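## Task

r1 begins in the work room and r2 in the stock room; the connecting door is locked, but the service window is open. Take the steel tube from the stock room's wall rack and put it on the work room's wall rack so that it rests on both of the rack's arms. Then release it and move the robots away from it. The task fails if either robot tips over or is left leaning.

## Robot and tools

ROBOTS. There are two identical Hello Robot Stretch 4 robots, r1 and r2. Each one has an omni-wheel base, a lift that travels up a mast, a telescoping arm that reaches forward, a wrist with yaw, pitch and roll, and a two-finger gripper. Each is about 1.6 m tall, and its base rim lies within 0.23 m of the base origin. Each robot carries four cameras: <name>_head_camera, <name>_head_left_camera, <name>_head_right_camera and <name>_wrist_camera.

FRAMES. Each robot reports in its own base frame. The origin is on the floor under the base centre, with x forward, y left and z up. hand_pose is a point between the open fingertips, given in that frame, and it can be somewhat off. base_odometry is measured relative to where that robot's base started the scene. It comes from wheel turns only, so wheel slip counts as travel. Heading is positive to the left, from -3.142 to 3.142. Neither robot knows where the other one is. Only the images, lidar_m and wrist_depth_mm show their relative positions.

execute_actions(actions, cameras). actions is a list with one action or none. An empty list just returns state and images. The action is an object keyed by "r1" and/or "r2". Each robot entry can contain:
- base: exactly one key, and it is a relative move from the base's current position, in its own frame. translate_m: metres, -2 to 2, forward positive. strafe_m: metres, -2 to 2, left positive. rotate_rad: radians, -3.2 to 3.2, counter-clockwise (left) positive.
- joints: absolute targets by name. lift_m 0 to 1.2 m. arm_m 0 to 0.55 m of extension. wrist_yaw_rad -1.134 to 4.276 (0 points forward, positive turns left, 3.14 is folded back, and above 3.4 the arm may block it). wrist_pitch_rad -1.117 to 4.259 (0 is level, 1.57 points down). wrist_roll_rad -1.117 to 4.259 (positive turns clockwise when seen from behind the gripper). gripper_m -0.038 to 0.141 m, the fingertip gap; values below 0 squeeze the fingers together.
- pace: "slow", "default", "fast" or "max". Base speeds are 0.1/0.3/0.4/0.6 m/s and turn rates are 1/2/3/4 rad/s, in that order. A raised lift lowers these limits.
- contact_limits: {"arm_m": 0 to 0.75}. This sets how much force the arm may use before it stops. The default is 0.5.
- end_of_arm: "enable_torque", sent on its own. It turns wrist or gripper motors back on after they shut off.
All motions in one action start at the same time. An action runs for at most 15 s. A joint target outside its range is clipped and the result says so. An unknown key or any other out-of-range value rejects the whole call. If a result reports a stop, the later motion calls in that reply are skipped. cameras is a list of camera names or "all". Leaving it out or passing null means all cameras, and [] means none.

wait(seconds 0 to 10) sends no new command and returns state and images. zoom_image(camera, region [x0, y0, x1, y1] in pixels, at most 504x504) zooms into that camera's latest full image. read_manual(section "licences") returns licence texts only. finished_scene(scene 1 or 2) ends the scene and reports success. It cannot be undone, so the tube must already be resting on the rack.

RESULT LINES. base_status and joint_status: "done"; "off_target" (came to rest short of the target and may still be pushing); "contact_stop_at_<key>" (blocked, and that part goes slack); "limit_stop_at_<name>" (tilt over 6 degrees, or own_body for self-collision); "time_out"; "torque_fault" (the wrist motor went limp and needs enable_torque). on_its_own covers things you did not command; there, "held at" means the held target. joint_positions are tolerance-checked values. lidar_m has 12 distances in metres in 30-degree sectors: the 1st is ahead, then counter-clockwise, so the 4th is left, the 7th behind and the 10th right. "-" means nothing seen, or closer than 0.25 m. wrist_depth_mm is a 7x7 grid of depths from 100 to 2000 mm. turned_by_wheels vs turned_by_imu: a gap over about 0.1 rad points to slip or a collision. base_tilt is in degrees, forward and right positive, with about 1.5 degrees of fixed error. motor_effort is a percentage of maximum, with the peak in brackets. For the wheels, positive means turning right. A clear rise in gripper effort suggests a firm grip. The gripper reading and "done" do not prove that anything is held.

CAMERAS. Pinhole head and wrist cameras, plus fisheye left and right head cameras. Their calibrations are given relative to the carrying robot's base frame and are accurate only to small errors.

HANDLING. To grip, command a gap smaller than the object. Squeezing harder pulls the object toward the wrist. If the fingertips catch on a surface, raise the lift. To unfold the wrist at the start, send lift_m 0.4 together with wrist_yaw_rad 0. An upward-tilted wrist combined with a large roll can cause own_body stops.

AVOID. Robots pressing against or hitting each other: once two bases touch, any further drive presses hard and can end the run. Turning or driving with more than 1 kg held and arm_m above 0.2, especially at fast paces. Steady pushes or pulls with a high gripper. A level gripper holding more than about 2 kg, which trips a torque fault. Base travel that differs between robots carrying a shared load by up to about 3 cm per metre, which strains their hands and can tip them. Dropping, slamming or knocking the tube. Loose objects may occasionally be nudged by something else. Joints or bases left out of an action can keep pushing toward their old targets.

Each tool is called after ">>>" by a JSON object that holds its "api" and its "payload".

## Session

>>> {"api": "execute_actions", "payload": {"actions": [], "cameras": ["r1_head_left_camera","r1_wrist_camera","r2_head_left_camera","r2_wrist_camera"]}}

Scene clock: 0.00 s.
r1.base_odometry: x=+0.000 y=+0.000 heading=+0.000 (m, m, rad; r1's odometry frame)
r1.turned_by_wheels: +0.000 (rad since the last result)
r1.turned_by_imu: +0.000 (rad since the last result)
r1.base_tilt: forward=+0.1 right=+0.9 (deg)
r1.lidar_m: 2.61 2.70 2.67 2.20 2.59 2.22 2.09 2.14 1.85 1.59 1.66 2.35
r1.base_status: not commanded
r1.joint_positions: lift_m=+0.188 arm_m=+0.001 wrist_yaw_rad=+3.209 wrist_pitch_rad=+0.007 wrist_roll_rad=+0.017 gripper_m=+0.057
r1.joint_status: not commanded
r1.motor_effort: lift_m=+19 arm_m=-1 wrist_yaw_rad=+0 wrist_pitch_rad=-4 wrist_roll_rad=+0 gripper_m=-4 wheel_0=+0 wheel_1=+0 wheel_2=+0 (%)
r1.hand_pose: x=-0.1219 y=+0.0678 z=+0.3637 quat_wxyz=(-0.034, -0.004, +0.008, +0.999) (m; r1's base frame)
r1.wrist_depth_mm: - - 131 - - - - / - - 131 - - - - / - 109 131 - - - - / - 131 169 - - - - / 202 - - - - - - / 208 1255 196 1308 1098 1336 1308 / 208 820 904 135 878 866 917
r2.base_odometry: x=+0.000 y=+0.000 heading=+0.000 (m, m, rad; r2's odometry frame)
r2.turned_by_wheels: +0.000 (rad since the last result)
r2.turned_by_imu: +0.000 (rad since the last result)
r2.base_tilt: forward=-0.7 right=-0.1 (deg)
r2.lidar_m: 2.16 2.13 1.84 1.38 1.35 1.71 2.58 2.56 2.87 2.48 2.43 2.64
r2.base_status: not commanded
r2.joint_positions: lift_m=+0.221 arm_m=+0.001 wrist_yaw_rad=+3.230 wrist_pitch_rad=+0.007 wrist_roll_rad=+0.012 gripper_m=+0.057
r2.joint_status: not commanded
r2.motor_effort: lift_m=+19 arm_m=+0 wrist_yaw_rad=+0 wrist_pitch_rad=-6 wrist_roll_rad=+0 gripper_m=-2 wheel_0=-1 wheel_1=-1 wheel_2=+1 (%)
r2.hand_pose: x=-0.1234 y=+0.0617 z=+0.3970 quat_wxyz=(-0.044, -0.004, +0.006, +0.999) (m; r2's base frame)
r2.wrist_depth_mm: - - 134 - - - 1537 / - - 132 - - - 1576 / - - 132 285 - - 1576 / - 121 134 - - - 1661 / 182 - - - - - 1537 / 189 1366 196 1499 194 1464 1397 / 191 904 960 136 1025 946 976
pictures: r1_head_left_camera, r1_wrist_camera, r2_head_left_camera, r2_wrist_camera
camera_calibration (this result's frames):
r1_wrist_camera: T_world_to_cam=[[-0.0120465, 0.999914, 0.00511037, -0.0802393], [0.00486406, 0.00516928, -0.999975, 0.419936], [-0.999916, -0.0120213, -0.00492592, 0.107219], [0, 0, 0, 1]] pos_world=[0.1042, 0.0793505, 0.420863]
r2_wrist_camera: T_world_to_cam=[[-0.0734976, 0.997276, -0.0061858, -0.0672609], [0.0307391, -0.0039343, -0.99952, 0.455526], [-0.996822, -0.0736524, -0.0303662, 0.117547], [0, 0, 0, 1]] pos_world=[0.098227, 0.0775275, 0.458461]
Images, in order (width x height): r1_head_left_camera 420x672, r1_wrist_camera 616x392, r2_head_left_camera 420x672, r2_wrist_camera 616x392.

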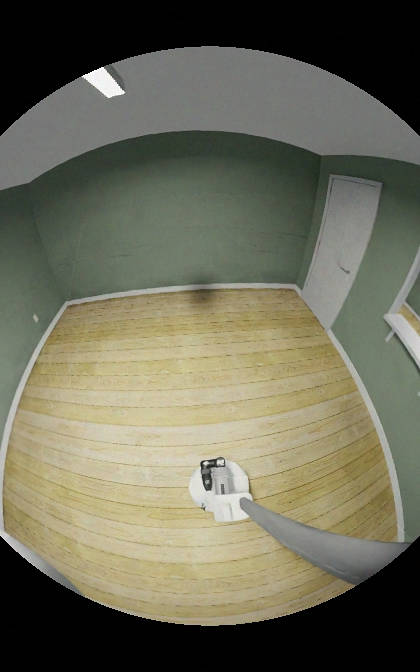

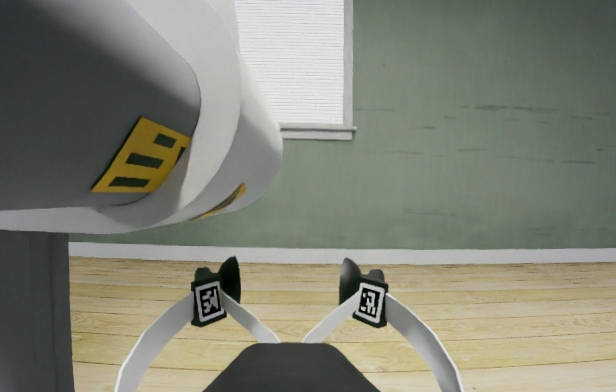

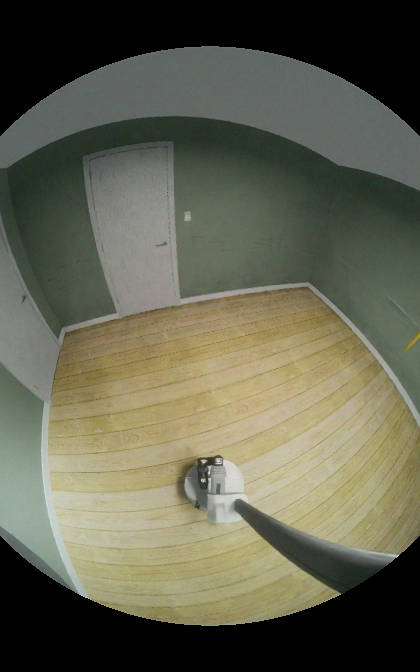

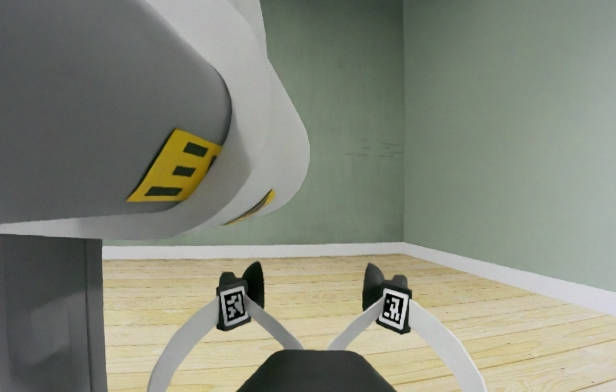

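>>> {"api": "execute_actions", "payload": {"actions": [{"r1":{"base":{"rotate_rad":-1.47},"joints":{"lift_m":0.5,"wrist_yaw_rad":0}},"r2":{"base":{"rotate_rad":-1.33},"joints":{"lift_m":0.5,"wrist_yaw_rad":0}}}], "cameras": ["r1_head_camera","r2_head_camera","r2_wrist_camera"]}}

Scene clock: 4.30 s.
r1.base_odometry: x=+0.000 y=+0.000 heading=-1.470 (m, m, rad; r1's odometry frame)
r1.turned_by_wheels: -1.470 (rad since the last result)
r1.turned_by_imu: -1.466 (rad since the last result)
r1.base_tilt: forward=+0.1 right=+0.8 (deg)
r1.lidar_m: 1.61 1.72 2.63 2.63 2.78 2.59 2.50 2.64 2.13 2.04 2.23 1.81
r1.base_status: done
r1.joint_positions: lift_m=+0.500 arm_m=+0.001 wrist_yaw_rad=+0.001 wrist_pitch_rad=+0.007 wrist_roll_rad=+0.017 gripper_m=+0.057
r1.joint_status: all done
r1.motor_effort: lift_m=+22(22) arm_m=-1(1) wrist_yaw_rad=-1(4) wrist_pitch_rad=-6(7) wrist_roll_rad=+0(0) gripper_m=-3(2) wheel_0=+0(8) wheel_1=-1(7) wheel_2=+0(6) (%)
r1.hand_pose: x=+0.4603 y=-0.0873 z=+0.6759 quat_wxyz=(+1.000, +0.009, +0.004, +0.000) (m; r1's base frame)
r1.wrist_depth_mm: 1537 - - - 1537 1499 1537 / 1537 - - - 1537 1499 1499 / 1499 1537 - 1537 1537 1499 1499 / 1576 1537 1537 1499 1537 1499 1499 / 1576 1576 1537 1537 1537 1537 1537 / 1537 1537 196 1499 1537 1537 1499 / 1464 1397 1537 135 1499 1464 1499
r2.base_odometry: x=+0.000 y=+0.000 heading=-1.330 (m, m, rad; r2's odometry frame)
r2.turned_by_wheels: -1.330 (rad since the last result)
r2.turned_by_imu: -1.348 (rad since the last result)
r2.base_tilt: forward=-0.9 right=-0.2 (deg)
r2.lidar_m: 2.42 2.61 2.34 2.14 2.20 1.65 1.40 1.44 2.01 2.54 2.59 2.96
r2.base_status: done
r2.joint_positions: lift_m=+0.500 arm_m=+0.001 wrist_yaw_rad=+0.000 wrist_pitch_rad=+0.007 wrist_roll_rad=+0.012 gripper_m=+0.057
r2.joint_status: all done
r2.motor_effort: lift_m=+22(24) arm_m=+0(0) wrist_yaw_rad=-1(7) wrist_pitch_rad=-6(6) wrist_roll_rad=+1(1) gripper_m=-2(2) wheel_0=+2(7) wheel_1=+1(7) wheel_2=-1(6) (%)
r2.hand_pose: x=+0.4601 y=-0.0873 z=+0.6760 quat_wxyz=(+1.000, +0.006, +0.003, +0.000) (m; r2's base frame)
r2.wrist_depth_mm: - - - - - - - / - - - - - - - / - - - - - - - / - - - - - - - / - - - - - - - / - - 196 - 194 - - / 1430 1464 1499 136 1576 1464 1499
pictures: r1_head_camera, r2_head_camera, r2_wrist_camera
camera_calibration (this result's frames):
r2_wrist_camera: T_world_to_cam=[[-0.0141134, -0.999881, -0.00618453, -0.0757273], [-0.0302752, 0.00660963, -0.99952, 0.744869], [0.999442, -0.0139194, -0.0303649, -0.216585], [0, 0, 0, 1]] pos_world=[0.237946, -0.0836564, 0.737467]
Images, in order (width x height): r1_head_camera 420x560, r2_head_camera 420x560, r2_wrist_camera 616x392.

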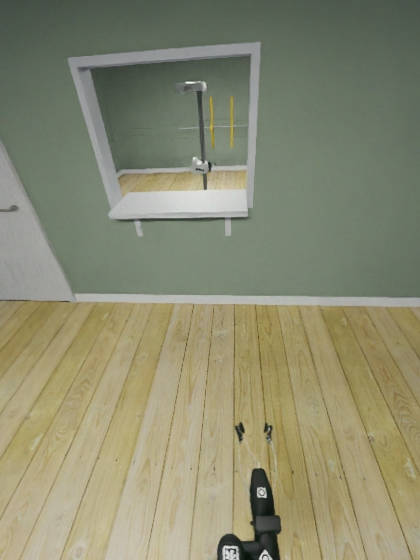

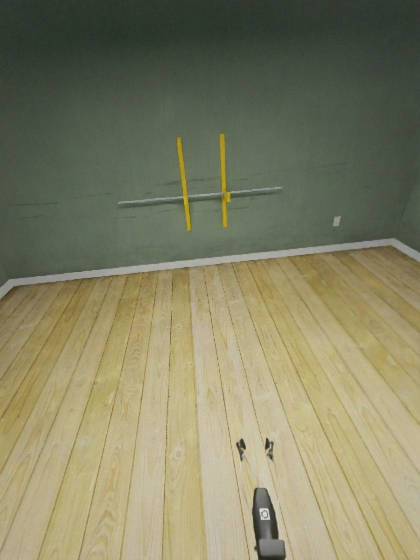

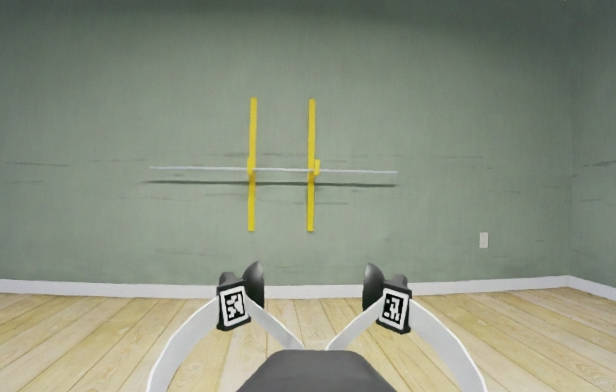

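>>> {"api": "execute_actions", "payload": {"actions": [{"r1":{"base":{"rotate_rad":-0.06},"joints":{"lift_m":1.15,"wrist_yaw_rad":3.14,"wrist_pitch_rad":1.57,"gripper_m":0.08}},"r2":{"base":{"rotate_rad":0.13},"joints":{"lift_m":1.1,"wrist_yaw_rad":3.14,"wrist_pitch_rad":1.57,"wrist_roll_rad":1.58,"gripper_m":0.08,"arm_m":0.1}}}], "cameras": []}}

>>> {"api": "execute_actions", "payload": {"actions": [{"r1":{"base":{"strafe_m":0.3}},"r2":{"base":{"strafe_m":-0.33}}}], "cameras": []}}

>>> {"api": "execute_actions", "payload": {"actions": [{"r1":{"base":{"translate_m":0.5}},"r2":{"base":{"translate_m":1.6}}}], "cameras": ["r1_head_camera","r2_head_camera","r2_head_left_camera"]}}

Scene clock: 29.80 s.
r1.base_odometry: x=+0.000 y=+0.000 heading=-1.530 (m, m, rad; r1's odometry frame)
r1.turned_by_wheels: -0.060 (rad since the last result)
r1.turned_by_imu: -0.061 (rad since the last result)
r1.base_tilt: forward=+0.1 right=+0.8 (deg)
r1.lidar_m: 1.60 1.70 2.51 2.63 2.73 2.66 2.53 2.61 2.20 2.06 2.15 1.84
r1.base_status: done
r1.joint_positions: lift_m=+1.150 arm_m=+0.001 wrist_yaw_rad=+3.140 wrist_pitch_rad=+1.570 wrist_roll_rad=+0.017 gripper_m=+0.080
r1.joint_status: all done
r1.motor_effort: lift_m=+21(22) arm_m=-1(1) wrist_yaw_rad=+2(6) wrist_pitch_rad=+1(3) wrist_roll_rad=+0(0) gripper_m=-3(3) wheel_0=+2(3) wheel_1=+1(3) wheel_2=+1(5) (%)
r1.hand_pose: x=+0.1717 y=+0.0874 z=+1.0395 quat_wxyz=(+0.007, -0.707, +0.007, +0.707) (m; r1's base frame)
r1.wrist_depth_mm: 1205 410 1255 1255 1281 1281 1336 / 1205 1229 1042 1229 1281 1281 1308 / 1229 1229 1025 1042 1281 1281 1308 / 1205 1229 1042 1042 1255 1281 1281 / 1205 1255 1229 1281 1255 1308 1281 / 1205 1229 210 1255 214 1308 1308 / 1205 1205 1255 135 1255 1281 1308
r2.base_odometry: x=+0.000 y=+0.000 heading=-1.200 (m, m, rad; r2's odometry frame)
r2.turned_by_wheels: +0.129 (rad since the last result)
r2.turned_by_imu: +0.133 (rad since the last result)
r2.base_tilt: forward=-0.7 right=-0.1 (deg)
r2.lidar_m: 2.41 2.85 2.26 2.10 2.11 1.45 1.41 1.49 2.24 2.56 2.67 2.68
r2.base_status: done
r2.joint_positions: lift_m=+1.100 arm_m=+0.099 wrist_yaw_rad=+3.140 wrist_pitch_rad=+1.570 wrist_roll_rad=+1.580 gripper_m=+0.080
r2.joint_status: all done
r2.motor_effort: lift_m=+21(21) arm_m=+8(9) wrist_yaw_rad=+1(8) wrist_pitch_rad=+2(5) wrist_roll_rad=+2(6) gripper_m=+0(2) wheel_0=-4(6) wheel_1=-3(11) wheel_2=-2(6) (%)
r2.hand_pose: x=+0.2693 y=+0.0874 z=+0.9895 quat_wxyz=(+0.502, -0.497, +0.503, +0.498) (m; r2's base frame)
r2.wrist_depth_mm: 1255 1229 1182 1205 1182 1182 1182 / 1255 1205 1229 1229 1229 1205 1205 / 1205 1205 1205 1205 1205 1205 1182 / 1255 1229 976 1205 1182 1205 1205 / 1229 1255 976 1229 1182 1205 1205 / 1182 866 193 1205 193 1182 1182 / 462 1255 1229 136 1205 1205 1182
pictures: none
No camera images: the call's "cameras" was empty. Leave "cameras" out to get every camera's image.

Scene clock: 32.23 s.
r1.base_odometry: x=+0.300 y=+0.012 heading=-1.530 (m, m, rad; r1's odometry frame)
r1.turned_by_wheels: +0.000 (rad since the last result)
r1.turned_by_imu: +0.001 (rad since the last result)
r1.base_tilt: forward=+0.2 right=+0.7 (deg)
r1.lidar_m: 1.60 1.66 2.46 2.31 2.43 2.62 2.52 2.59 2.47 2.34 2.46 1.85
r1.base_status: done
r1.joint_positions: lift_m=+1.150 arm_m=+0.001 wrist_yaw_rad=+3.140 wrist_pitch_rad=+1.570 wrist_roll_rad=+0.017 gripper_m=+0.080
r1.joint_status: not commanded
r1.motor_effort: lift_m=+21(21) arm_m=-1(1) wrist_yaw_rad=+1(2) wrist_pitch_rad=+2(3) wrist_roll_rad=+0(0) gripper_m=-1(1) wheel_0=+1(6) wheel_1=+0(10) wheel_2=+1(1) (%)
r1.hand_pose: x=+0.1717 y=+0.0874 z=+1.0396 quat_wxyz=(+0.007, -0.707, +0.007, +0.707) (m; r1's base frame)
r1.wrist_depth_mm: 1205 413 1229 1255 1281 1308 1308 / 1205 1229 1042 1255 1255 1308 1308 / 1229 1255 1042 1042 1281 1281 1308 / 1205 1229 1025 1025 1255 1281 1308 / 1229 1229 1229 1229 1255 1281 1281 / 1229 1229 210 1255 213 1281 1308 / 1205 1229 1255 135 1255 1308 1308
r2.base_odometry: x=-0.308 y=-0.119 heading=-1.200 (m, m, rad; r2's odometry frame)
r2.turned_by_wheels: +0.000 (rad since the last result)
r2.turned_by_imu: +0.001 (rad since the last result)
r2.base_tilt: forward=-0.8 right=-0.1 (deg)
r2.lidar_m: 2.41 2.72 2.58 2.43 2.11 1.44 1.43 1.62 2.25 2.23 2.32 2.81
r2.base_status: done
r2.joint_positions: lift_m=+1.100 arm_m=+0.099 wrist_yaw_rad=+3.140 wrist_pitch_rad=+1.570 wrist_roll_rad=+1.580 gripper_m=+0.080
r2.joint_status: not commanded
r2.motor_effort: lift_m=+21(21) arm_m=+8(8) wrist_yaw_rad=+1(1) wrist_pitch_rad=+1(1) wrist_roll_rad=+1(2) gripper_m=-1(2) wheel_0=+2(10) wheel_1=+0(14) wheel_2=+0(1) (%)
r2.hand_pose: x=+0.2693 y=+0.0874 z=+0.9896 quat_wxyz=(+0.502, -0.497, +0.503, +0.498) (m; r2's base frame)
r2.wrist_depth_mm: 1229 1205 1205 1205 1205 1205 1182 / 1255 1205 1229 1205 1182 1205 1182 / 1229 1229 1205 1229 1182 1205 1182 / 1205 1229 991 1182 1182 1205 1205 / 1205 1229 1008 1182 1182 1182 1182 / 1229 878 193 1182 193 1205 1182 / 466 1229 1229 136 1182 1205 1229
pictures: none
No camera images: the call's "cameras" was empty. Leave "cameras" out to get every camera's image.

Scene clock: 39.03 s.
r1.base_odometry: x=+0.320 y=-0.487 heading=-1.530 (m, m, rad; r1's odometry frame)
r1.turned_by_wheels: +0.000 (rad since the last result)
r1.turned_by_imu: -0.004 (rad since the last result)
r1.base_tilt: forward=+0.1 right=+0.8 (deg)
r1.lidar_m: 1.10 1.16 1.80 2.33 2.42 3.16 3.06 3.14 2.45 2.35 1.83 1.16
r1.base_status: done
r1.joint_positions: lift_m=+1.150 arm_m=+0.001 wrist_yaw_rad=+3.140 wrist_pitch_rad=+1.570 wrist_roll_rad=+0.017 gripper_m=+0.080
r1.joint_status: not commanded
r1.motor_effort: lift_m=+21(21) arm_m=-1(1) wrist_yaw_rad=+1(2) wrist_pitch_rad=+0(0) wrist_roll_rad=+0(0) gripper_m=-1(3) wheel_0=-1(3) wheel_1=-1(8) wheel_2=+0(11) (%)
r1.hand_pose: x=+0.1717 y=+0.0874 z=+1.0396 quat_wxyz=(+0.007, -0.707, +0.007, +0.707) (m; r1's base frame)
r1.wrist_depth_mm: 1205 410 1229 1229 1255 1308 1308 / 1229 1229 1025 1255 1255 1281 1281 / 1205 1205 1042 1042 1281 1281 1308 / 1205 1229 1025 1060 1255 1281 1281 / 1205 1229 1229 1255 1281 1308 1308 / 1205 1229 210 1229 214 1281 1308 / 1205 1205 1205 135 1255 1281 1281
r2.base_odometry: x=+0.272 y=-1.611 heading=-1.200 (m, m, rad; r2's odometry frame)
r2.turned_by_wheels: +0.001 (rad since the last result)
r2.turned_by_imu: +0.004 (rad since the last result)
r2.base_tilt: forward=-0.7 right=-0.1 (deg)
r2.lidar_m: 0.77 0.85 1.64 2.44 2.56 3.26 3.17 3.17 2.33 2.25 1.57 1.01
r2.base_status: done
r2.joint_positions: lift_m=+1.100 arm_m=+0.099 wrist_yaw_rad=+3.140 wrist_pitch_rad=+1.570 wrist_roll_rad=+1.580 gripper_m=+0.080
r2.joint_status: not commanded
r2.motor_effort: lift_m=+21(21) arm_m=+8(8) wrist_yaw_rad=+1(1) wrist_pitch_rad=+2(2) wrist_roll_rad=+1(2) gripper_m=-2(2) wheel_0=+3(7) wheel_1=+3(6) wheel_2=+1(8) (%)
r2.hand_pose: x=+0.2693 y=+0.0874 z=+0.9896 quat_wxyz=(+0.502, -0.497, +0.503, +0.498) (m; r2's base frame)
r2.wrist_depth_mm: 1205 1205 1229 1182 1182 1182 1182 / 1205 1205 1205 1229 1205 1205 1205 / 1229 1229 1205 1182 1182 1205 1182 / 1229 1205 1008 1205 1205 1182 1182 / 1182 1205 991 1182 1229 1182 1205 / 1205 866 195 1205 193 1182 1160 / 469 1229 1255 136 1160 1205 1160
pictures: r1_head_camera, r2_head_camera, r2_head_left_camera
Images, in order (width x height): r1_head_camera 420x560, r2_head_camera 420x560, r2_head_left_camera 420x672.

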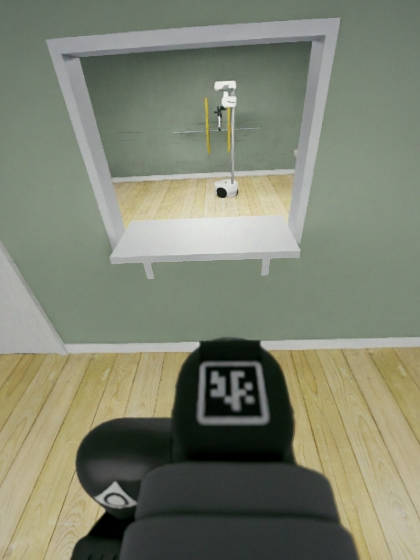

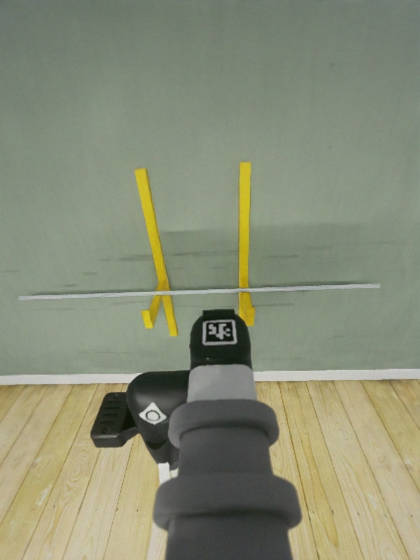

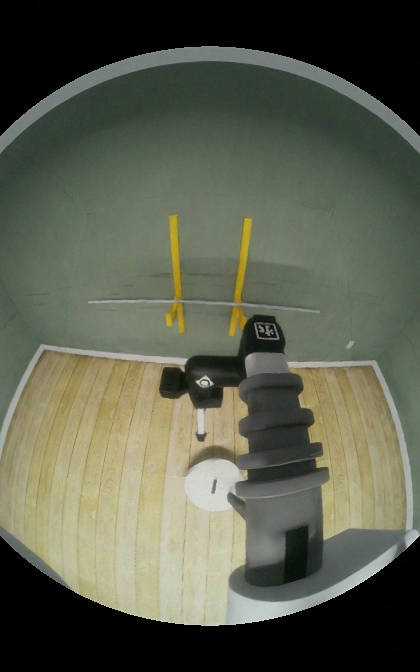

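>>> {"api": "execute_actions", "payload": {"actions": [{"r2":{"base":{"strafe_m":0.045},"joints":{"lift_m":1.17}}}], "cameras": []}}

>>> {"api": "execute_actions", "payload": {"actions": [{"r2":{"base":{"translate_m":0.62}}}], "cameras": ["r2_wrist_camera","r2_head_left_camera"]}}

Scene clock: 45.03 s.
r1.base_odometry: x=+0.320 y=-0.487 heading=-1.530 (m, m, rad; r1's odometry frame)
r1.turned_by_wheels: +0.000 (rad since the last result)
r1.turned_by_imu: -0.001 (rad since the last result)
r1.base_tilt: forward=+0.1 right=+0.7 (deg)
r1.lidar_m: 1.11 1.15 1.75 2.32 2.43 3.17 3.04 3.11 2.44 2.35 1.83 1.14
r1.base_status: not commanded
r1.joint_positions: lift_m=+1.150 arm_m=+0.001 wrist_yaw_rad=+3.140 wrist_pitch_rad=+1.570 wrist_roll_rad=+0.017 gripper_m=+0.080
r1.joint_status: not commanded
r1.motor_effort: lift_m=+21(21) arm_m=-1(1) wrist_yaw_rad=+2(3) wrist_pitch_rad=+0(0) wrist_roll_rad=+0(0) gripper_m=-4(2) wheel_0=-1(1) wheel_1=+0(0) wheel_2=+1(1) (%)
r1.hand_pose: x=+0.1717 y=+0.0874 z=+1.0396 quat_wxyz=(+0.007, -0.707, +0.007, +0.707) (m; r1's base frame)
r1.wrist_depth_mm: 1205 410 1229 1255 1281 1255 1281 / 1205 1205 1042 1255 1281 1281 1281 / 1205 1229 1042 1042 1281 1281 1281 / 1205 1229 1025 1060 1281 1281 1308 / 1205 1205 1229 1255 1255 1281 1308 / 1205 1229 210 1255 213 1255 1308 / 1205 1205 1229 135 1281 1281 1281
r2.base_odometry: x=+0.314 y=-1.594 heading=-1.200 (m, m, rad; r2's odometry frame)
r2.turned_by_wheels: +0.000 (rad since the last result)
r2.turned_by_imu: +0.001 (rad since the last result)
r2.base_tilt: forward=-0.8 right=-0.2 (deg)
r2.lidar_m: 0.82 0.82 1.66 2.41 2.52 3.26 3.17 3.22 2.40 2.31 1.57 1.00
r2.base_status: done
r2.joint_positions: lift_m=+1.170 arm_m=+0.099 wrist_yaw_rad=+3.140 wrist_pitch_rad=+1.570 wrist_roll_rad=+1.580 gripper_m=+0.080
r2.joint_status: all done
r2.motor_effort: lift_m=+21(23) arm_m=+8(8) wrist_yaw_rad=+1(1) wrist_pitch_rad=+1(2) wrist_roll_rad=+2(2) gripper_m=-1(2) wheel_0=-2(12) wheel_1=+1(11) wheel_2=+0(2) (%)
r2.hand_pose: x=+0.2693 y=+0.0874 z=+1.0595 quat_wxyz=(+0.502, -0.497, +0.503, +0.498) (m; r2's base frame)
r2.wrist_depth_mm: 1308 1255 1281 1281 1281 1255 1255 / 1308 1281 1281 1281 1229 1281 1229 / 1281 1281 1281 1281 1255 1281 1205 / 1308 1255 1060 1281 1281 1281 1229 / 1308 1281 1060 1281 1229 1255 1205 / 1255 866 193 1281 193 1281 1182 / 462 1255 1281 136 1281 1255 1138
pictures: none
No camera images: the call's "cameras" was empty. Leave "cameras" out to get every camera's image.

Scene clock: 48.60 s.
r1.base_odometry: x=+0.320 y=-0.487 heading=-1.530 (m, m, rad; r1's odometry frame)
r1.turned_by_wheels: +0.000 (rad since the last result)
r1.turned_by_imu: -0.001 (rad since the last result)
r1.base_tilt: forward=+0.1 right=+0.7 (deg)
r1.lidar_m: 1.10 1.15 1.77 2.33 2.42 3.17 3.06 3.13 2.43 2.37 1.80 1.18
r1.base_status: not commanded
r1.joint_positions: lift_m=+1.150 arm_m=+0.001 wrist_yaw_rad=+3.140 wrist_pitch_rad=+1.570 wrist_roll_rad=+0.017 gripper_m=+0.080
r1.joint_status: not commanded
r1.motor_effort: lift_m=+21(21) arm_m=-1(1) wrist_yaw_rad=+1(2) wrist_pitch_rad=+2(0) wrist_roll_rad=+0(0) gripper_m=-2(4) wheel_0=-1(1) wheel_1=+0(1) wheel_2=+1(1) (%)
r1.hand_pose: x=+0.1717 y=+0.0874 z=+1.0396 quat_wxyz=(+0.007, -0.707, +0.007, +0.707) (m; r1's base frame)
r1.wrist_depth_mm: 1205 413 1229 1255 1255 1281 1308 / 1205 1229 1042 1255 1281 1281 1308 / 1205 1205 1025 1042 1281 1308 1308 / 1205 1229 1042 1042 1281 1281 1308 / 1205 1205 1205 1255 1281 1308 1308 / 1205 1205 210 1255 213 1255 1308 / 1205 1182 1229 135 1255 1281 1281
r2.base_odometry: x=+0.539 y=-2.172 heading=-1.199 (m, m, rad; r2's odometry frame)
r2.turned_by_wheels: +0.001 (rad since the last result)
r2.turned_by_imu: +0.002 (rad since the last result)
r2.base_tilt: forward=-0.7 right=-0.1 (deg)
r2.lidar_m: 0.31 0.32 0.28 2.18 2.51 3.48 3.85 3.25 2.38 1.84 0.50 0.25
r2.base_status: done
r2.joint_positions: lift_m=+1.170 arm_m=+0.099 wrist_yaw_rad=+3.140 wrist_pitch_rad=+1.570 wrist_roll_rad=+1.580 gripper_m=+0.080
r2.joint_status: not commanded
r2.motor_effort: lift_m=+21(22) arm_m=+8(8) wrist_yaw_rad=+0(0) wrist_pitch_rad=+1(1) wrist_roll_rad=+1(2) gripper_m=-1(1) wheel_0=+3(9) wheel_1=+3(7) wheel_2=+0(11) (%)
r2.hand_pose: x=+0.2693 y=+0.0874 z=+1.0596 quat_wxyz=(+0.502, -0.497, +0.503, +0.498) (m; r2's base frame)
r2.wrist_depth_mm: 1308 1281 1229 1281 1182 539 377 / 1281 1281 1281 1308 1025 504 359 / 1281 1308 1308 1281 788 430 362 / 1281 1308 1060 1281 1160 535 379 / 1308 1308 1060 1255 1138 525 375 / 1336 878 193 1255 193 508 364 / 462 1255 1281 135 1025 436 357
pictures: r2_head_left_camera, r2_wrist_camera
camera_calibration (this result's frames):
r2_wrist_camera: T_world_to_cam=[[0.9999, -0.0046919, 0.0133404, -0.282117], [-0.00500259, -0.999715, 0.0233516, 0.118666], [0.0132271, -0.023416, -0.999638, 1.28165], [0, 0, 0, 1]] pos_world=[0.26573, 0.14732, 1.28218]
Images, in order (width x height): r2_head_left_camera 420x672, r2_wrist_camera 616x392.

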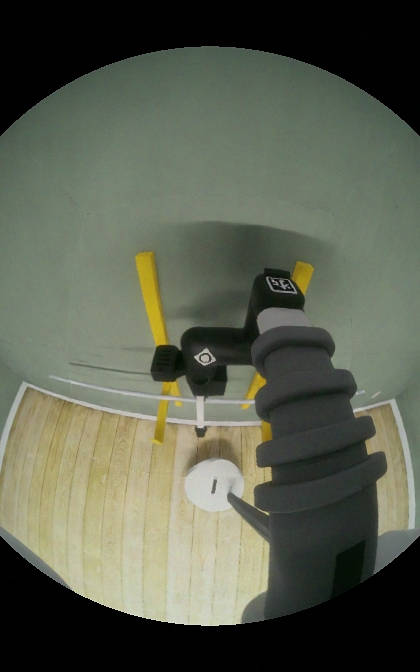

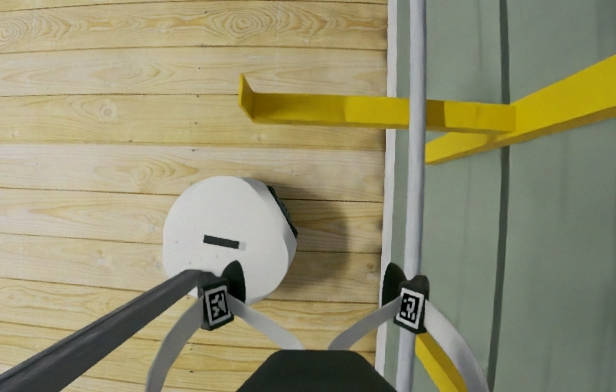

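>>> {"api": "execute_actions", "payload": {"actions": [{"r2":{"joints":{"arm_m":0.21},"contact_limits":{"arm_m":0.2}}}], "cameras": []}}

>>> {"api": "execute_actions", "payload": {"actions": [{"r2":{"joints":{"lift_m":1.04}}}], "cameras": ["r2_wrist_camera","r2_head_left_camera"]}}

Scene clock: 53.83 s.
r1.base_odometry: x=+0.320 y=-0.487 heading=-1.530 (m, m, rad; r1's odometry frame)
r1.turned_by_wheels: +0.000 (rad since the last result)
r1.turned_by_imu: -0.001 (rad since the last result)
r1.base_tilt: forward=+0.0 right=+0.7 (deg)
r1.lidar_m: 1.11 1.17 1.74 2.30 2.44 3.15 3.05 3.12 2.46 2.33 1.82 1.16
r1.base_status: not commanded
r1.joint_positions: lift_m=+1.150 arm_m=+0.001 wrist_yaw_rad=+3.140 wrist_pitch_rad=+1.570 wrist_roll_rad=+0.017 gripper_m=+0.080
r1.joint_status: not commanded
r1.motor_effort: lift_m=+21(21) arm_m=-1(1) wrist_yaw_rad=+2(1) wrist_pitch_rad=+1(1) wrist_roll_rad=+0(0) gripper_m=-4(2) wheel_0=-1(1) wheel_1=+0(0) wheel_2=+0(1) (%)
r1.hand_pose: x=+0.1717 y=+0.0874 z=+1.0396 quat_wxyz=(+0.007, -0.707, +0.007, +0.707) (m; r1's base frame)
r1.wrist_depth_mm: 1205 410 1255 1255 1255 1255 1308 / 1205 1229 1025 1255 1281 1281 1281 / 1205 1255 1025 1042 1255 1281 1308 / 1205 1205 1042 1042 1281 1281 1281 / 1205 1229 1229 1255 1255 1281 1308 / 1205 1229 210 1281 213 1308 1281 / 1205 1229 1255 135 1281 1308 1308
r2.base_odometry: x=+0.539 y=-2.172 heading=-1.199 (m, m, rad; r2's odometry frame)
r2.turned_by_wheels: +0.000 (rad since the last result)
r2.turned_by_imu: +0.001 (rad since the last result)
r2.base_tilt: forward=-0.9 right=-0.1 (deg)
r2.lidar_m: 0.34 0.31 0.29 2.18 2.51 3.47 3.87 3.24 2.39 1.84 0.51 0.25
r2.base_status: not commanded
r2.joint_positions: lift_m=+1.170 arm_m=+0.209 wrist_yaw_rad=+3.140 wrist_pitch_rad=+1.570 wrist_roll_rad=+1.580 gripper_m=+0.080
r2.joint_status: all done
r2.motor_effort: lift_m=+21(21) arm_m=+8(7) wrist_yaw_rad=+1(0) wrist_pitch_rad=+1(2) wrist_roll_rad=+2(2) gripper_m=-2(2) wheel_0=+3(4) wheel_1=+3(3) wheel_2=+0(0) (%)
r2.contact_limits: arm_m 0.2
r2.hand_pose: x=+0.3794 y=+0.0874 z=+1.0596 quat_wxyz=(+0.502, -0.497, +0.503, +0.498) (m; r2's base frame)
r2.wrist_depth_mm: 1281 1308 1255 1281 691 310 - / 1308 1281 1281 1255 591 267 211 / 1308 1308 1336 1281 455 310 227 / 1308 1308 1078 1281 661 309 218 / 1308 1078 1060 1281 634 304 222 / 1281 1281 193 1255 193 291 218 / 1308 1281 1281 136 574 249 -
pictures: none
No camera images: the call's "cameras" was empty. Leave "cameras" out to get every camera's image.

Scene clock: 55.43 s.
r1.base_odometry: x=+0.320 y=-0.487 heading=-1.530 (m, m, rad; r1's odometry frame)
r1.turned_by_wheels: +0.000 (rad since the last result)
r1.turned_by_imu: +0.000 (rad since the last result)
r1.base_tilt: forward=+0.1 right=+0.8 (deg)
r1.lidar_m: 1.11 1.16 1.76 2.35 2.44 3.10 3.06 3.14 2.44 2.33 1.81 1.17
r1.base_status: not commanded
r1.joint_positions: lift_m=+1.150 arm_m=+0.001 wrist_yaw_rad=+3.140 wrist_pitch_rad=+1.570 wrist_roll_rad=+0.017 gripper_m=+0.080
r1.joint_status: not commanded
r1.motor_effort: lift_m=+21(21) arm_m=-1(1) wrist_yaw_rad=+3(2) wrist_pitch_rad=+2(2) wrist_roll_rad=+0(0) gripper_m=-3(7) wheel_0=-1(1) wheel_1=-1(0) wheel_2=+1(1) (%)
r1.hand_pose: x=+0.1717 y=+0.0874 z=+1.0396 quat_wxyz=(+0.007, -0.707, +0.007, +0.707) (m; r1's base frame)
r1.wrist_depth_mm: 1205 410 1229 1255 1255 1308 1308 / 1205 1205 1042 1255 1281 1281 1336 / 1205 1229 1042 1042 1255 1281 1281 / 1205 1229 1042 1042 1255 1281 1281 / 1205 1205 1229 1255 1281 1281 1308 / 1205 1229 210 1255 214 1281 1308 / 1205 1205 1229 135 1281 1308 1308
r2.base_odometry: x=+0.539 y=-2.172 heading=-1.199 (m, m, rad; r2's odometry frame)
r2.turned_by_wheels: +0.000 (rad since the last result)
r2.turned_by_imu: +0.000 (rad since the last result)
r2.base_tilt: forward=-0.9 right=-0.2 (deg)
r2.lidar_m: 0.34 0.31 0.30 2.22 2.49 3.49 3.85 3.23 2.40 1.87 0.51 0.25
r2.base_status: not commanded
r2.joint_positions: lift_m=+1.040 arm_m=+0.209 wrist_yaw_rad=+3.140 wrist_pitch_rad=+1.570 wrist_roll_rad=+1.580 gripper_m=+0.080
r2.joint_status: all done
r2.motor_effort: lift_m=+16(19) arm_m=+8(8) wrist_yaw_rad=+0(1) wrist_pitch_rad=+1(1) wrist_roll_rad=+1(1) gripper_m=-2(1) wheel_0=+3(3) wheel_1=+3(3) wheel_2=+0(0) (%)
r2.hand_pose: x=+0.3794 y=+0.0874 z=+0.9299 quat_wxyz=(+0.502, -0.497, +0.503, +0.498) (m; r2's base frame)
r2.wrist_depth_mm: 235 1182 1160 1138 699 310 - / 1138 274 273 272 272 268 213 / 1160 1160 1160 1138 574 312 226 / 1182 931 976 1118 661 309 219 / 1138 931 931 1182 647 304 223 / 1138 946 195 1182 193 294 217 / 1160 1138 1138 136 574 249 -
pictures: r2_head_left_camera, r2_wrist_camera
camera_calibration (this result's frames):
r2_wrist_camera: T_world_to_cam=[[0.999897, -0.0046652, 0.0135749, -0.390633], [-0.00498137, -0.999715, 0.0233509, 0.122236], [0.0134621, -0.0234161, -0.999635, 1.15053], [0, 0, 0, 1]] pos_world=[0.375713, 0.14732, 1.15256]
Images, in order (width x height): r2_head_left_camera 420x672, r2_wrist_camera 616x392.

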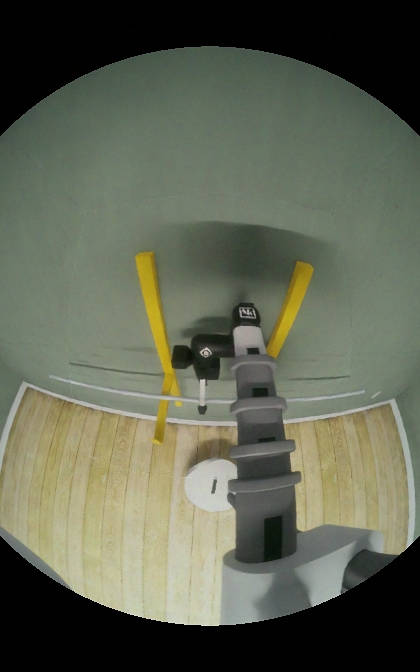

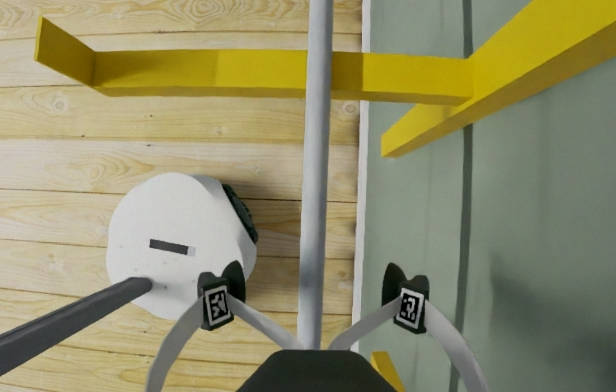

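>>> {"api": "execute_actions", "payload": {"actions": [{"r2":{"joints":{"lift_m":1.008,"gripper_m":0.04}}}], "cameras": []}}

>>> {"api": "execute_actions", "payload": {"actions": [{"r2":{"joints":{"gripper_m":-0.035}}}], "cameras": []}}

>>> {"api": "execute_actions", "payload": {"actions": [{"r2":{"joints":{"lift_m":1.05},"pace":"slow"}}], "cameras": ["r2_wrist_camera","r2_head_left_camera","r1_head_camera"]}}

>>> {"api": "zoom_image", "payload": {"camera": "r1_head_camera", "region": [160,80,280,170]}}

Scene clock: 62.00 s.
r1.base_odometry: x=+0.320 y=-0.487 heading=-1.530 (m, m, rad; r1's odometry frame)
r1.turned_by_wheels: +0.000 (rad since the last result)
r1.turned_by_imu: -0.001 (rad since the last result)
r1.base_tilt: forward=+0.1 right=+0.8 (deg)
r1.lidar_m: 1.11 1.15 1.78 2.32 2.44 3.14 3.06 3.10 2.45 2.37 1.83 1.18
r1.base_status: not commanded
r1.joint_positions: lift_m=+1.150 arm_m=+0.001 wrist_yaw_rad=+3.140 wrist_pitch_rad=+1.570 wrist_roll_rad=+0.017 gripper_m=+0.080
r1.joint_status: not commanded
r1.motor_effort: lift_m=+21(21) arm_m=-1(1) wrist_yaw_rad=+3(2) wrist_pitch_rad=-1(1) wrist_roll_rad=+0(0) gripper_m=-2(3) wheel_0=-1(1) wheel_1=-1(1) wheel_2=+1(1) (%)
r1.hand_pose: x=+0.1717 y=+0.0874 z=+1.0396 quat_wxyz=(+0.007, -0.707, +0.007, +0.707) (m; r1's base frame)
r1.wrist_depth_mm: 1229 413 1229 1255 1281 1308 1308 / 1205 1205 1042 1255 1281 1308 1281 / 1205 1229 1042 1042 1281 1308 1281 / 1182 1229 1025 1025 1255 1308 1281 / 1205 1229 1229 1255 1281 1281 1308 / 1205 1205 210 1255 214 1281 1308 / 1205 1229 1229 135 1281 1281 1308
r2.base_odometry: x=+0.539 y=-2.172 heading=-1.199 (m, m, rad; r2's odometry frame)
r2.turned_by_wheels: +0.000 (rad since the last result)
r2.turned_by_imu: +0.001 (rad since the last result)
r2.base_tilt: forward=-0.7 right=-0.1 (deg)
r2.lidar_m: 0.34 0.33 0.29 2.20 2.50 3.49 3.85 3.25 2.39 1.88 0.49 0.25
r2.base_status: not commanded
r2.joint_positions: lift_m=+1.008 arm_m=+0.209 wrist_yaw_rad=+3.140 wrist_pitch_rad=+1.570 wrist_roll_rad=+1.580 gripper_m=+0.040
r2.joint_status: all done
r2.motor_effort: lift_m=+16(16) arm_m=+8(8) wrist_yaw_rad=+0(1) wrist_pitch_rad=+1(0) wrist_roll_rad=+1(1) gripper_m=-3(1) wheel_0=+3(4) wheel_1=+3(3) wheel_2=+0(0) (%)
r2.hand_pose: x=+0.3794 y=+0.0874 z=+0.8979 quat_wxyz=(+0.502, -0.497, +0.503, +0.498) (m; r2's base frame)
r2.wrist_depth_mm: 235 242 676 239 347 286 - / 1138 267 266 241 250 238 213 / 1118 1160 1118 1118 574 312 227 / 1138 917 976 1098 654 309 219 / 1118 904 917 1098 640 304 222 / 1118 904 196 1098 195 297 219 / 1138 1138 1118 137 574 250 -
pictures: none
No camera images: the call's "cameras" was empty. Leave "cameras" out to get every camera's image.

Scene clock: 63.47 s.
r1.base_odometry: x=+0.320 y=-0.487 heading=-1.530 (m, m, rad; r1's odometry frame)
r1.turned_by_wheels: +0.000 (rad since the last result)
r1.turned_by_imu: +0.000 (rad since the last result)
r1.base_tilt: forward=+0.1 right=+0.7 (deg)
r1.lidar_m: 1.08 1.15 1.77 2.32 2.40 3.14 3.07 3.13 2.48 2.36 1.81 1.16
r1.base_status: not commanded
r1.joint_positions: lift_m=+1.150 arm_m=+0.001 wrist_yaw_rad=+3.140 wrist_pitch_rad=+1.570 wrist_roll_rad=+0.017 gripper_m=+0.080
r1.joint_status: not commanded
r1.motor_effort: lift_m=+21(22) arm_m=-1(1) wrist_yaw_rad=+2(3) wrist_pitch_rad=-1(1) wrist_roll_rad=+0(0) gripper_m=-1(1) wheel_0=-1(1) wheel_1=+0(0) wheel_2=+1(0) (%)
r1.hand_pose: x=+0.1717 y=+0.0874 z=+1.0396 quat_wxyz=(+0.007, -0.707, +0.007, +0.707) (m; r1's base frame)
r1.wrist_depth_mm: 1182 413 1229 1255 1255 1281 1281 / 1205 1229 1025 1255 1281 1281 1308 / 1229 1229 1042 1025 1281 1281 1308 / 1205 1205 1042 1042 1281 1255 1308 / 1205 1229 1229 1255 1281 1281 1308 / 1205 1229 210 1255 214 1281 1281 / 1205 1205 1229 135 1255 1308 1308
r2.base_odometry: x=+0.539 y=-2.172 heading=-1.199 (m, m, rad; r2's odometry frame)
r2.turned_by_wheels: +0.000 (rad since the last result)
r2.turned_by_imu: +0.000 (rad since the last result)
r2.base_tilt: forward=-0.7 right=+0.0 (deg)
r2.lidar_m: 0.34 0.33 0.27 2.19 2.52 3.48 3.87 3.22 2.41 1.86 0.52 0.25
r2.base_status: not commanded
r2.joint_positions: lift_m=+1.008 arm_m=+0.209 wrist_yaw_rad=+3.140 wrist_pitch_rad=+1.570 wrist_roll_rad=+1.580 gripper_m=-0.034
r2.joint_status: all done
r2.motor_effort: lift_m=+19(19) arm_m=+8(8) wrist_yaw_rad=+0(1) wrist_pitch_rad=+1(2) wrist_roll_rad=+2(1) gripper_m=-24(22) wheel_0=+3(3) wheel_1=+3(3) wheel_2=+0(0) (%)
r2.hand_pose: x=+0.3794 y=+0.0874 z=+0.8977 quat_wxyz=(+0.502, -0.497, +0.503, +0.498) (m; r2's base frame)
r2.wrist_depth_mm: 233 241 676 239 347 236 - / 1118 268 266 238 252 237 213 / 1138 1138 1138 1138 580 314 221 / 1138 931 946 1098 668 312 219 / 1138 931 917 1098 647 307 223 / 1138 931 179 204 180 298 220 / 1138 1138 1118 173 569 236 -
pictures: none
No camera images: the call's "cameras" was empty. Leave "cameras" out to get every camera's image.

Scene clock: 64.67 s.
r1.base_odometry: x=+0.320 y=-0.487 heading=-1.530 (m, m, rad; r1's odometry frame)
r1.turned_by_wheels: +0.000 (rad since the last result)
r1.turned_by_imu: +0.000 (rad since the last result)
r1.base_tilt: forward=+0.1 right=+0.8 (deg)
r1.lidar_m: 1.10 1.15 1.73 2.34 2.42 3.13 3.04 3.13 2.46 2.36 1.82 1.19
r1.base_status: not commanded
r1.joint_positions: lift_m=+1.150 arm_m=+0.001 wrist_yaw_rad=+3.140 wrist_pitch_rad=+1.570 wrist_roll_rad=+0.017 gripper_m=+0.080
r1.joint_status: not commanded
r1.motor_effort: lift_m=+21(21) arm_m=-1(1) wrist_yaw_rad=+2(3) wrist_pitch_rad=+1(1) wrist_roll_rad=+0(0) gripper_m=-3(5) wheel_0=-1(1) wheel_1=-1(0) wheel_2=+0(0) (%)
r1.hand_pose: x=+0.1717 y=+0.0874 z=+1.0396 quat_wxyz=(+0.007, -0.707, +0.007, +0.707) (m; r1's base frame)
r1.wrist_depth_mm: 1205 413 1205 1255 1281 1308 1281 / 1229 1205 1042 1255 1281 1281 1308 / 1205 1229 1042 1042 1255 1281 1281 / 1205 1229 1042 1060 1255 1281 1308 / 1229 1205 1229 1229 1255 1281 1336 / 1229 1229 209 1281 214 1281 1308 / 1205 1205 1229 135 1255 1281 1281
r2.base_odometry: x=+0.539 y=-2.172 heading=-1.199 (m, m, rad; r2's odometry frame)
r2.turned_by_wheels: +0.000 (rad since the last result)
r2.turned_by_imu: +0.000 (rad since the last result)
r2.base_tilt: forward=-0.8 right=-0.1 (deg)
r2.lidar_m: 0.35 0.32 0.29 2.19 2.54 3.48 3.86 3.25 2.40 1.87 0.49 0.25
r2.base_status: not commanded
r2.joint_positions: lift_m=+1.050 arm_m=+0.209 wrist_yaw_rad=+3.140 wrist_pitch_rad=+1.570 wrist_roll_rad=+1.580 gripper_m=-0.034
r2.joint_status: all done
r2.motor_effort: lift_m=+25(25) arm_m=+8(8) wrist_yaw_rad=+0(1) wrist_pitch_rad=+1(1) wrist_roll_rad=+0(2) gripper_m=-24(24) wheel_0=+4(4) wheel_1=+3(3) wheel_2=+0(0) (%)
r2.hand_pose: x=+0.3794 y=+0.0874 z=+0.9393 quat_wxyz=(+0.502, -0.497, +0.503, +0.498) (m; r2's base frame)
r2.wrist_depth_mm: 715 1182 1182 1138 699 310 - / 1182 282 282 279 278 271 213 / 1205 1182 1138 1160 585 315 222 / 1160 960 960 1138 676 312 220 / 1160 960 960 1138 654 306 224 / 1160 946 180 204 179 294 219 / 1182 1160 1160 174 569 236 -
pictures: r1_head_camera, r2_head_left_camera, r2_wrist_camera
camera_calibration (this result's frames):
r2_wrist_camera: T_world_to_cam=[[0.999896, -0.0046652, 0.0136611, -0.390863], [-0.00498338, -0.999715, 0.0233506, 0.12202], [0.0135482, -0.0234163, -0.999634, 1.15982], [0, 0, 0, 1]] pos_world=[0.375716, 0.14732, 1.16188]
Images, in order (width x height): r1_head_camera 420x560, r2_head_left_camera 420x672, r2_wrist_camera 616x392.

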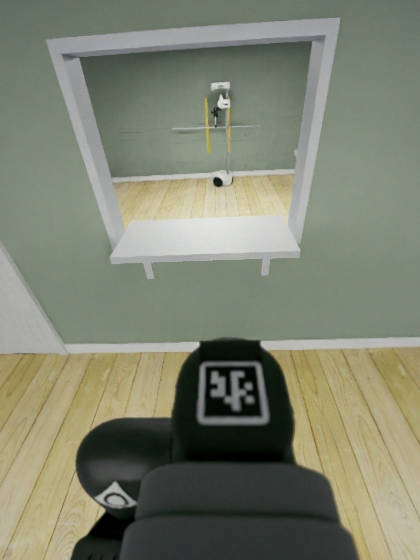

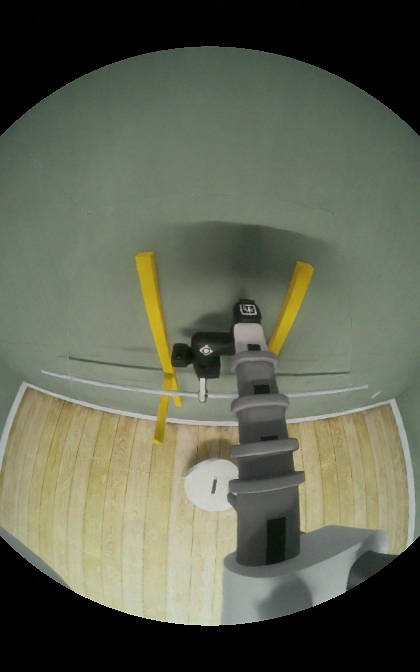

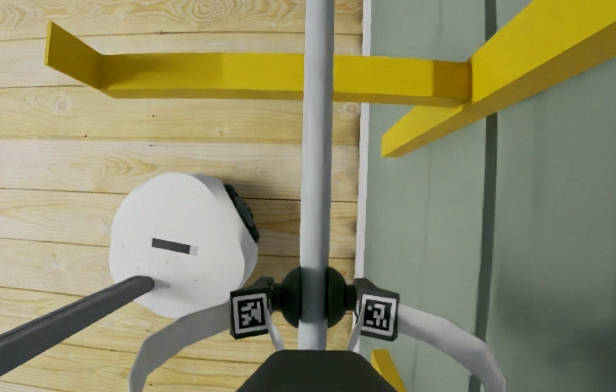

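Region (160, 80, 280, 170) of r1_head_camera's 420x560 image, scaled by 4.200, with more detail than that image has; it fills the top 378 rows of this view, and the rest is white.

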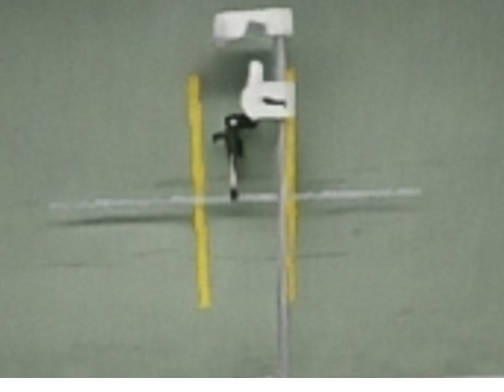

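>>> {"api": "execute_actions", "payload": {"actions": [{"r2":{"joints":{"lift_m":1.17},"pace":"slow"}}], "cameras": []}}

>>> {"api": "execute_actions", "payload": {"actions": [{"r2":{"base":{"translate_m":-1.3},"joints":{"arm_m":0.1}}}], "cameras": []}}

>>> {"api": "execute_actions", "payload": {"actions": [{"r2":{"base":{"rotate_rad":-3.11},"joints":{"wrist_roll_rad":0.05},"pace":"slow"}}], "cameras": ["r2_wrist_camera","r2_head_left_camera","r1_head_camera","r2_head_camera"]}}

Scene clock: 70.20 s.
r1.base_odometry: x=+0.320 y=-0.487 heading=-1.530 (m, m, rad; r1's odometry frame)
r1.turned_by_wheels: +0.000 (rad since the last result)
r1.turned_by_imu: -0.001 (rad since the last result)
r1.base_tilt: forward=+0.1 right=+0.8 (deg)
r1.lidar_m: 1.10 1.18 1.75 2.32 2.42 3.15 3.05 3.15 2.46 2.34 1.78 1.18
r1.base_status: not commanded
r1.joint_positions: lift_m=+1.150 arm_m=+0.001 wrist_yaw_rad=+3.140 wrist_pitch_rad=+1.570 wrist_roll_rad=+0.017 gripper_m=+0.080
r1.joint_status: not commanded
r1.motor_effort: lift_m=+21(21) arm_m=-1(1) wrist_yaw_rad=+1(2) wrist_pitch_rad=+2(0) wrist_roll_rad=+0(0) gripper_m=-1(1) wheel_0=-1(1) wheel_1=+0(0) wheel_2=+1(1) (%)
r1.hand_pose: x=+0.1717 y=+0.0874 z=+1.0396 quat_wxyz=(+0.007, -0.707, +0.007, +0.707) (m; r1's base frame)
r1.wrist_depth_mm: 1205 413 1255 1229 1281 1281 1308 / 1182 1229 1025 1255 1255 1281 1336 / 1205 1229 1042 1042 1281 1308 1308 / 1205 1229 1042 1042 1281 1281 1308 / 1205 1229 1229 1255 1281 1281 1308 / 1182 1229 210 1255 214 1281 1281 / 1205 1229 1229 135 1255 1255 1308
r2.base_odometry: x=+0.539 y=-2.172 heading=-1.199 (m, m, rad; r2's odometry frame)
r2.turned_by_wheels: +0.000 (rad since the last result)
r2.turned_by_imu: +0.002 (rad since the last result)
r2.base_tilt: forward=-0.8 right=+0.0 (deg)
r2.lidar_m: 0.34 0.30 0.27 2.20 2.52 3.49 3.86 3.25 2.40 1.84 0.52 0.25
r2.base_status: not commanded
r2.joint_positions: lift_m=+1.170 arm_m=+0.209 wrist_yaw_rad=+3.140 wrist_pitch_rad=+1.570 wrist_roll_rad=+1.580 gripper_m=-0.034
r2.joint_status: all done
r2.motor_effort: lift_m=+25(25) arm_m=+8(8) wrist_yaw_rad=+0(0) wrist_pitch_rad=+1(0) wrist_roll_rad=+2(2) gripper_m=-24(25) wheel_0=+4(4) wheel_1=+3(3) wheel_2=+0(0) (%)
r2.hand_pose: x=+0.3794 y=+0.0874 z=+1.0593 quat_wxyz=(+0.502, -0.497, +0.503, +0.498) (m; r2's base frame)
r2.wrist_depth_mm: 1308 1281 1308 1281 699 312 - / 1308 1281 1308 399 597 270 213 / 1281 1308 1255 1281 473 314 221 / 1336 1281 1060 1281 668 312 220 / 1281 1078 1060 1281 654 307 224 / 1308 1308 179 205 180 294 220 / 1281 1281 1255 174 569 235 -
pictures: none
No camera images: the call's "cameras" was empty. Leave "cameras" out to get every camera's image.

Scene clock: 76.03 s.
r1.base_odometry: x=+0.320 y=-0.487 heading=-1.530 (m, m, rad; r1's odometry frame)
r1.turned_by_wheels: +0.000 (rad since the last result)
r1.turned_by_imu: -0.001 (rad since the last result)
r1.base_tilt: forward=+0.0 right=+0.7 (deg)
r1.lidar_m: 1.10 1.15 1.76 2.32 2.45 3.16 3.04 3.12 2.46 2.37 1.82 1.18
r1.base_status: not commanded
r1.joint_positions: lift_m=+1.150 arm_m=+0.001 wrist_yaw_rad=+3.140 wrist_pitch_rad=+1.570 wrist_roll_rad=+0.017 gripper_m=+0.080
r1.joint_status: not commanded
r1.motor_effort: lift_m=+21(21) arm_m=-1(1) wrist_yaw_rad=+1(2) wrist_pitch_rad=+1(1) wrist_roll_rad=+0(0) gripper_m=-1(3) wheel_0=-1(1) wheel_1=+0(0) wheel_2=+1(1) (%)
r1.hand_pose: x=+0.1717 y=+0.0874 z=+1.0396 quat_wxyz=(+0.007, -0.707, +0.007, +0.707) (m; r1's base frame)
r1.wrist_depth_mm: 1205 413 1229 1255 1281 1281 1308 / 1229 1229 1042 1255 1281 1308 1281 / 1205 1229 1025 1060 1281 1281 1308 / 1205 1229 1025 1060 1255 1281 1308 / 1205 1229 1255 1255 1255 1281 1281 / 1205 1229 210 1255 213 1281 1308 / 1205 1229 1229 135 1281 1281 1308
r2.base_odometry: x=+0.068 y=-0.961 heading=-1.200 (m, m, rad; r2's odometry frame)
r2.turned_by_wheels: +0.000 (rad since the last result)
r2.turned_by_imu: +0.000 (rad since the last result)
r2.base_tilt: forward=-0.7 right=-0.1 (deg)
r2.lidar_m: 0.25 0.28 0.33 2.42 2.50 2.56 2.44 2.59 2.39 2.28 0.37 0.26
r2.base_status: done
r2.joint_positions: lift_m=+1.170 arm_m=+0.101 wrist_yaw_rad=+3.140 wrist_pitch_rad=+1.570 wrist_roll_rad=+1.580 gripper_m=-0.034
r2.joint_status: all done
r2.motor_effort: lift_m=+23(24) arm_m=-8(9) wrist_yaw_rad=+0(2) wrist_pitch_rad=+0(5) wrist_roll_rad=+2(1) gripper_m=-24(23) wheel_0=-2(8) wheel_1=-2(8) wheel_2=+0(9) (%)
r2.hand_pose: x=+0.2723 y=+0.0874 z=+1.0594 quat_wxyz=(+0.502, -0.497, +0.503, +0.498) (m; r2's base frame)
r2.wrist_depth_mm: 1281 1281 1308 1281 1281 1255 1255 / 1281 1308 1308 1308 1281 1255 1255 / 1281 1281 1281 1255 1255 1255 1255 / 1281 1308 1078 1281 1281 1255 1308 / 1281 1281 1060 1060 1255 1229 1229 / 1255 854 179 204 181 1255 1229 / 466 559 1255 173 1255 1255 1229
pictures: none
No camera images: the call's "cameras" was empty. Leave "cameras" out to get every camera's image.

Scene clock: 80.43 s.
r1.base_odometry: x=+0.320 y=-0.487 heading=-1.530 (m, m, rad; r1's odometry frame)
r1.turned_by_wheels: +0.000 (rad since the last result)
r1.turned_by_imu: -0.001 (rad since the last result)
r1.base_tilt: forward=+0.2 right=+0.7 (deg)
r1.lidar_m: 1.11 1.19 1.80 2.33 2.42 3.17 3.06 3.15 2.46 2.35 1.80 1.18
r1.base_status: not commanded
r1.joint_positions: lift_m=+1.150 arm_m=+0.001 wrist_yaw_rad=+3.140 wrist_pitch_rad=+1.570 wrist_roll_rad=+0.017 gripper_m=+0.080
r1.joint_status: not commanded
r1.motor_effort: lift_m=+21(21) arm_m=-1(1) wrist_yaw_rad=+1(1) wrist_pitch_rad=+1(0) wrist_roll_rad=+0(0) gripper_m=-4(2) wheel_0=-1(1) wheel_1=-1(0) wheel_2=+1(1) (%)
r1.hand_pose: x=+0.1717 y=+0.0874 z=+1.0396 quat_wxyz=(+0.007, -0.707, +0.007, +0.707) (m; r1's base frame)
r1.wrist_depth_mm: 1229 413 1255 1255 1255 1281 1281 / 1205 1229 1042 1229 1281 1308 1308 / 1205 1229 1025 1042 1281 1281 1281 / 1205 1229 1042 1042 1281 1281 1308 / 1205 1229 1255 1255 1255 1281 1308 / 1182 1205 210 1255 214 1281 1308 / 1182 1205 1229 135 1281 1281 1308
r2.base_odometry: x=+0.068 y=-0.960 heading=+1.974 (m, m, rad; r2's odometry frame)
r2.turned_by_wheels: -3.109 (rad since the last result)
r2.turned_by_imu: -3.153 (rad since the last result)
r2.base_tilt: forward=-0.8 right=-0.1 (deg)
r2.lidar_m: 2.32 2.58 2.34 2.27 2.40 1.86 1.79 1.89 2.53 2.44 2.52 2.40
r2.base_status: done
r2.joint_positions: lift_m=+1.170 arm_m=+0.101 wrist_yaw_rad=+3.140 wrist_pitch_rad=+1.570 wrist_roll_rad=+0.051 gripper_m=-0.034
r2.joint_status: all done
r2.motor_effort: lift_m=+19(24) arm_m=-7(8) wrist_yaw_rad=+1(10) wrist_pitch_rad=+0(2) wrist_roll_rad=+0(12) gripper_m=-17(24) wheel_0=+3(10) wheel_1=+3(9) wheel_2=+2(6) (%)
r2.hand_pose: x=+0.2722 y=+0.0874 z=+1.0597 quat_wxyz=(+0.018, -0.707, +0.018, +0.707) (m; r2's base frame)
r2.wrist_depth_mm: 1308 1281 1281 1308 1281 1255 1281 / 1281 1281 1255 1060 1308 1281 1281 / 1281 1308 1098 1060 1255 1255 1281 / 1281 1281 1281 1281 1255 1255 1308 / 1255 1281 1229 1281 1281 1255 1255 / 1281 1255 1281 196 181 1281 1281 / 1255 1281 1281 707 1255 1255 1229
pictures: r1_head_camera, r2_head_camera, r2_head_left_camera, r2_wrist_camera
camera_calibration (this result's frames):
r2_wrist_camera: T_world_to_cam=[[0.0462292, 0.998827, 0.0144018, -0.114258], [0.998658, -0.046549, 0.0227234, -0.237156], [0.0233672, 0.0133319, -0.999638, 1.2758], [0, 0, 0, 1]] pos_world=[0.212308, 0.0860761, 1.28237]
Images, in order (width x height): r1_head_camera 420x560, r2_head_camera 420x560, r2_head_left_camera 420x672, r2_wrist_camera 616x392.

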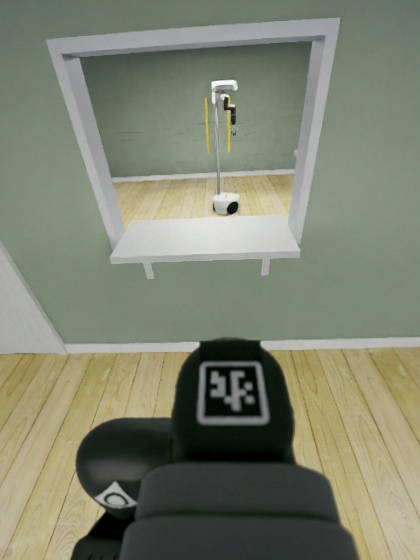

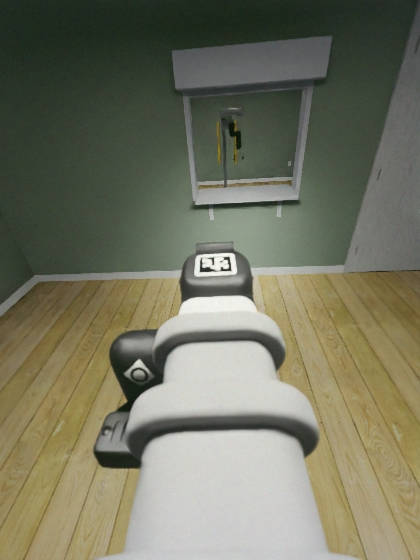

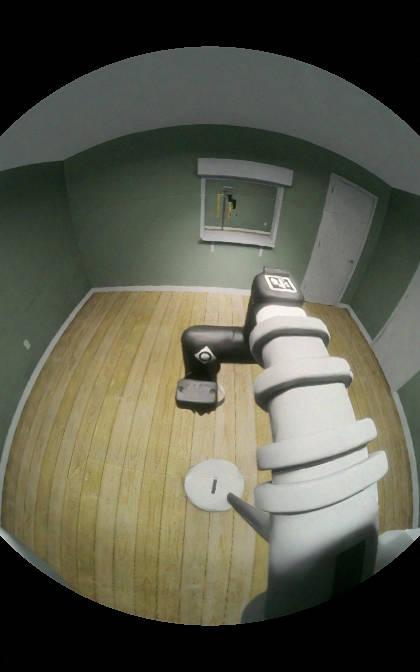

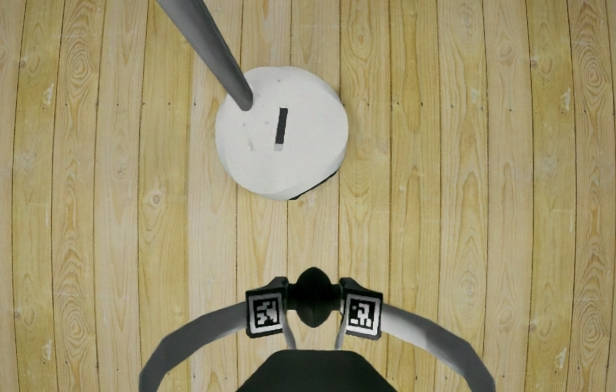

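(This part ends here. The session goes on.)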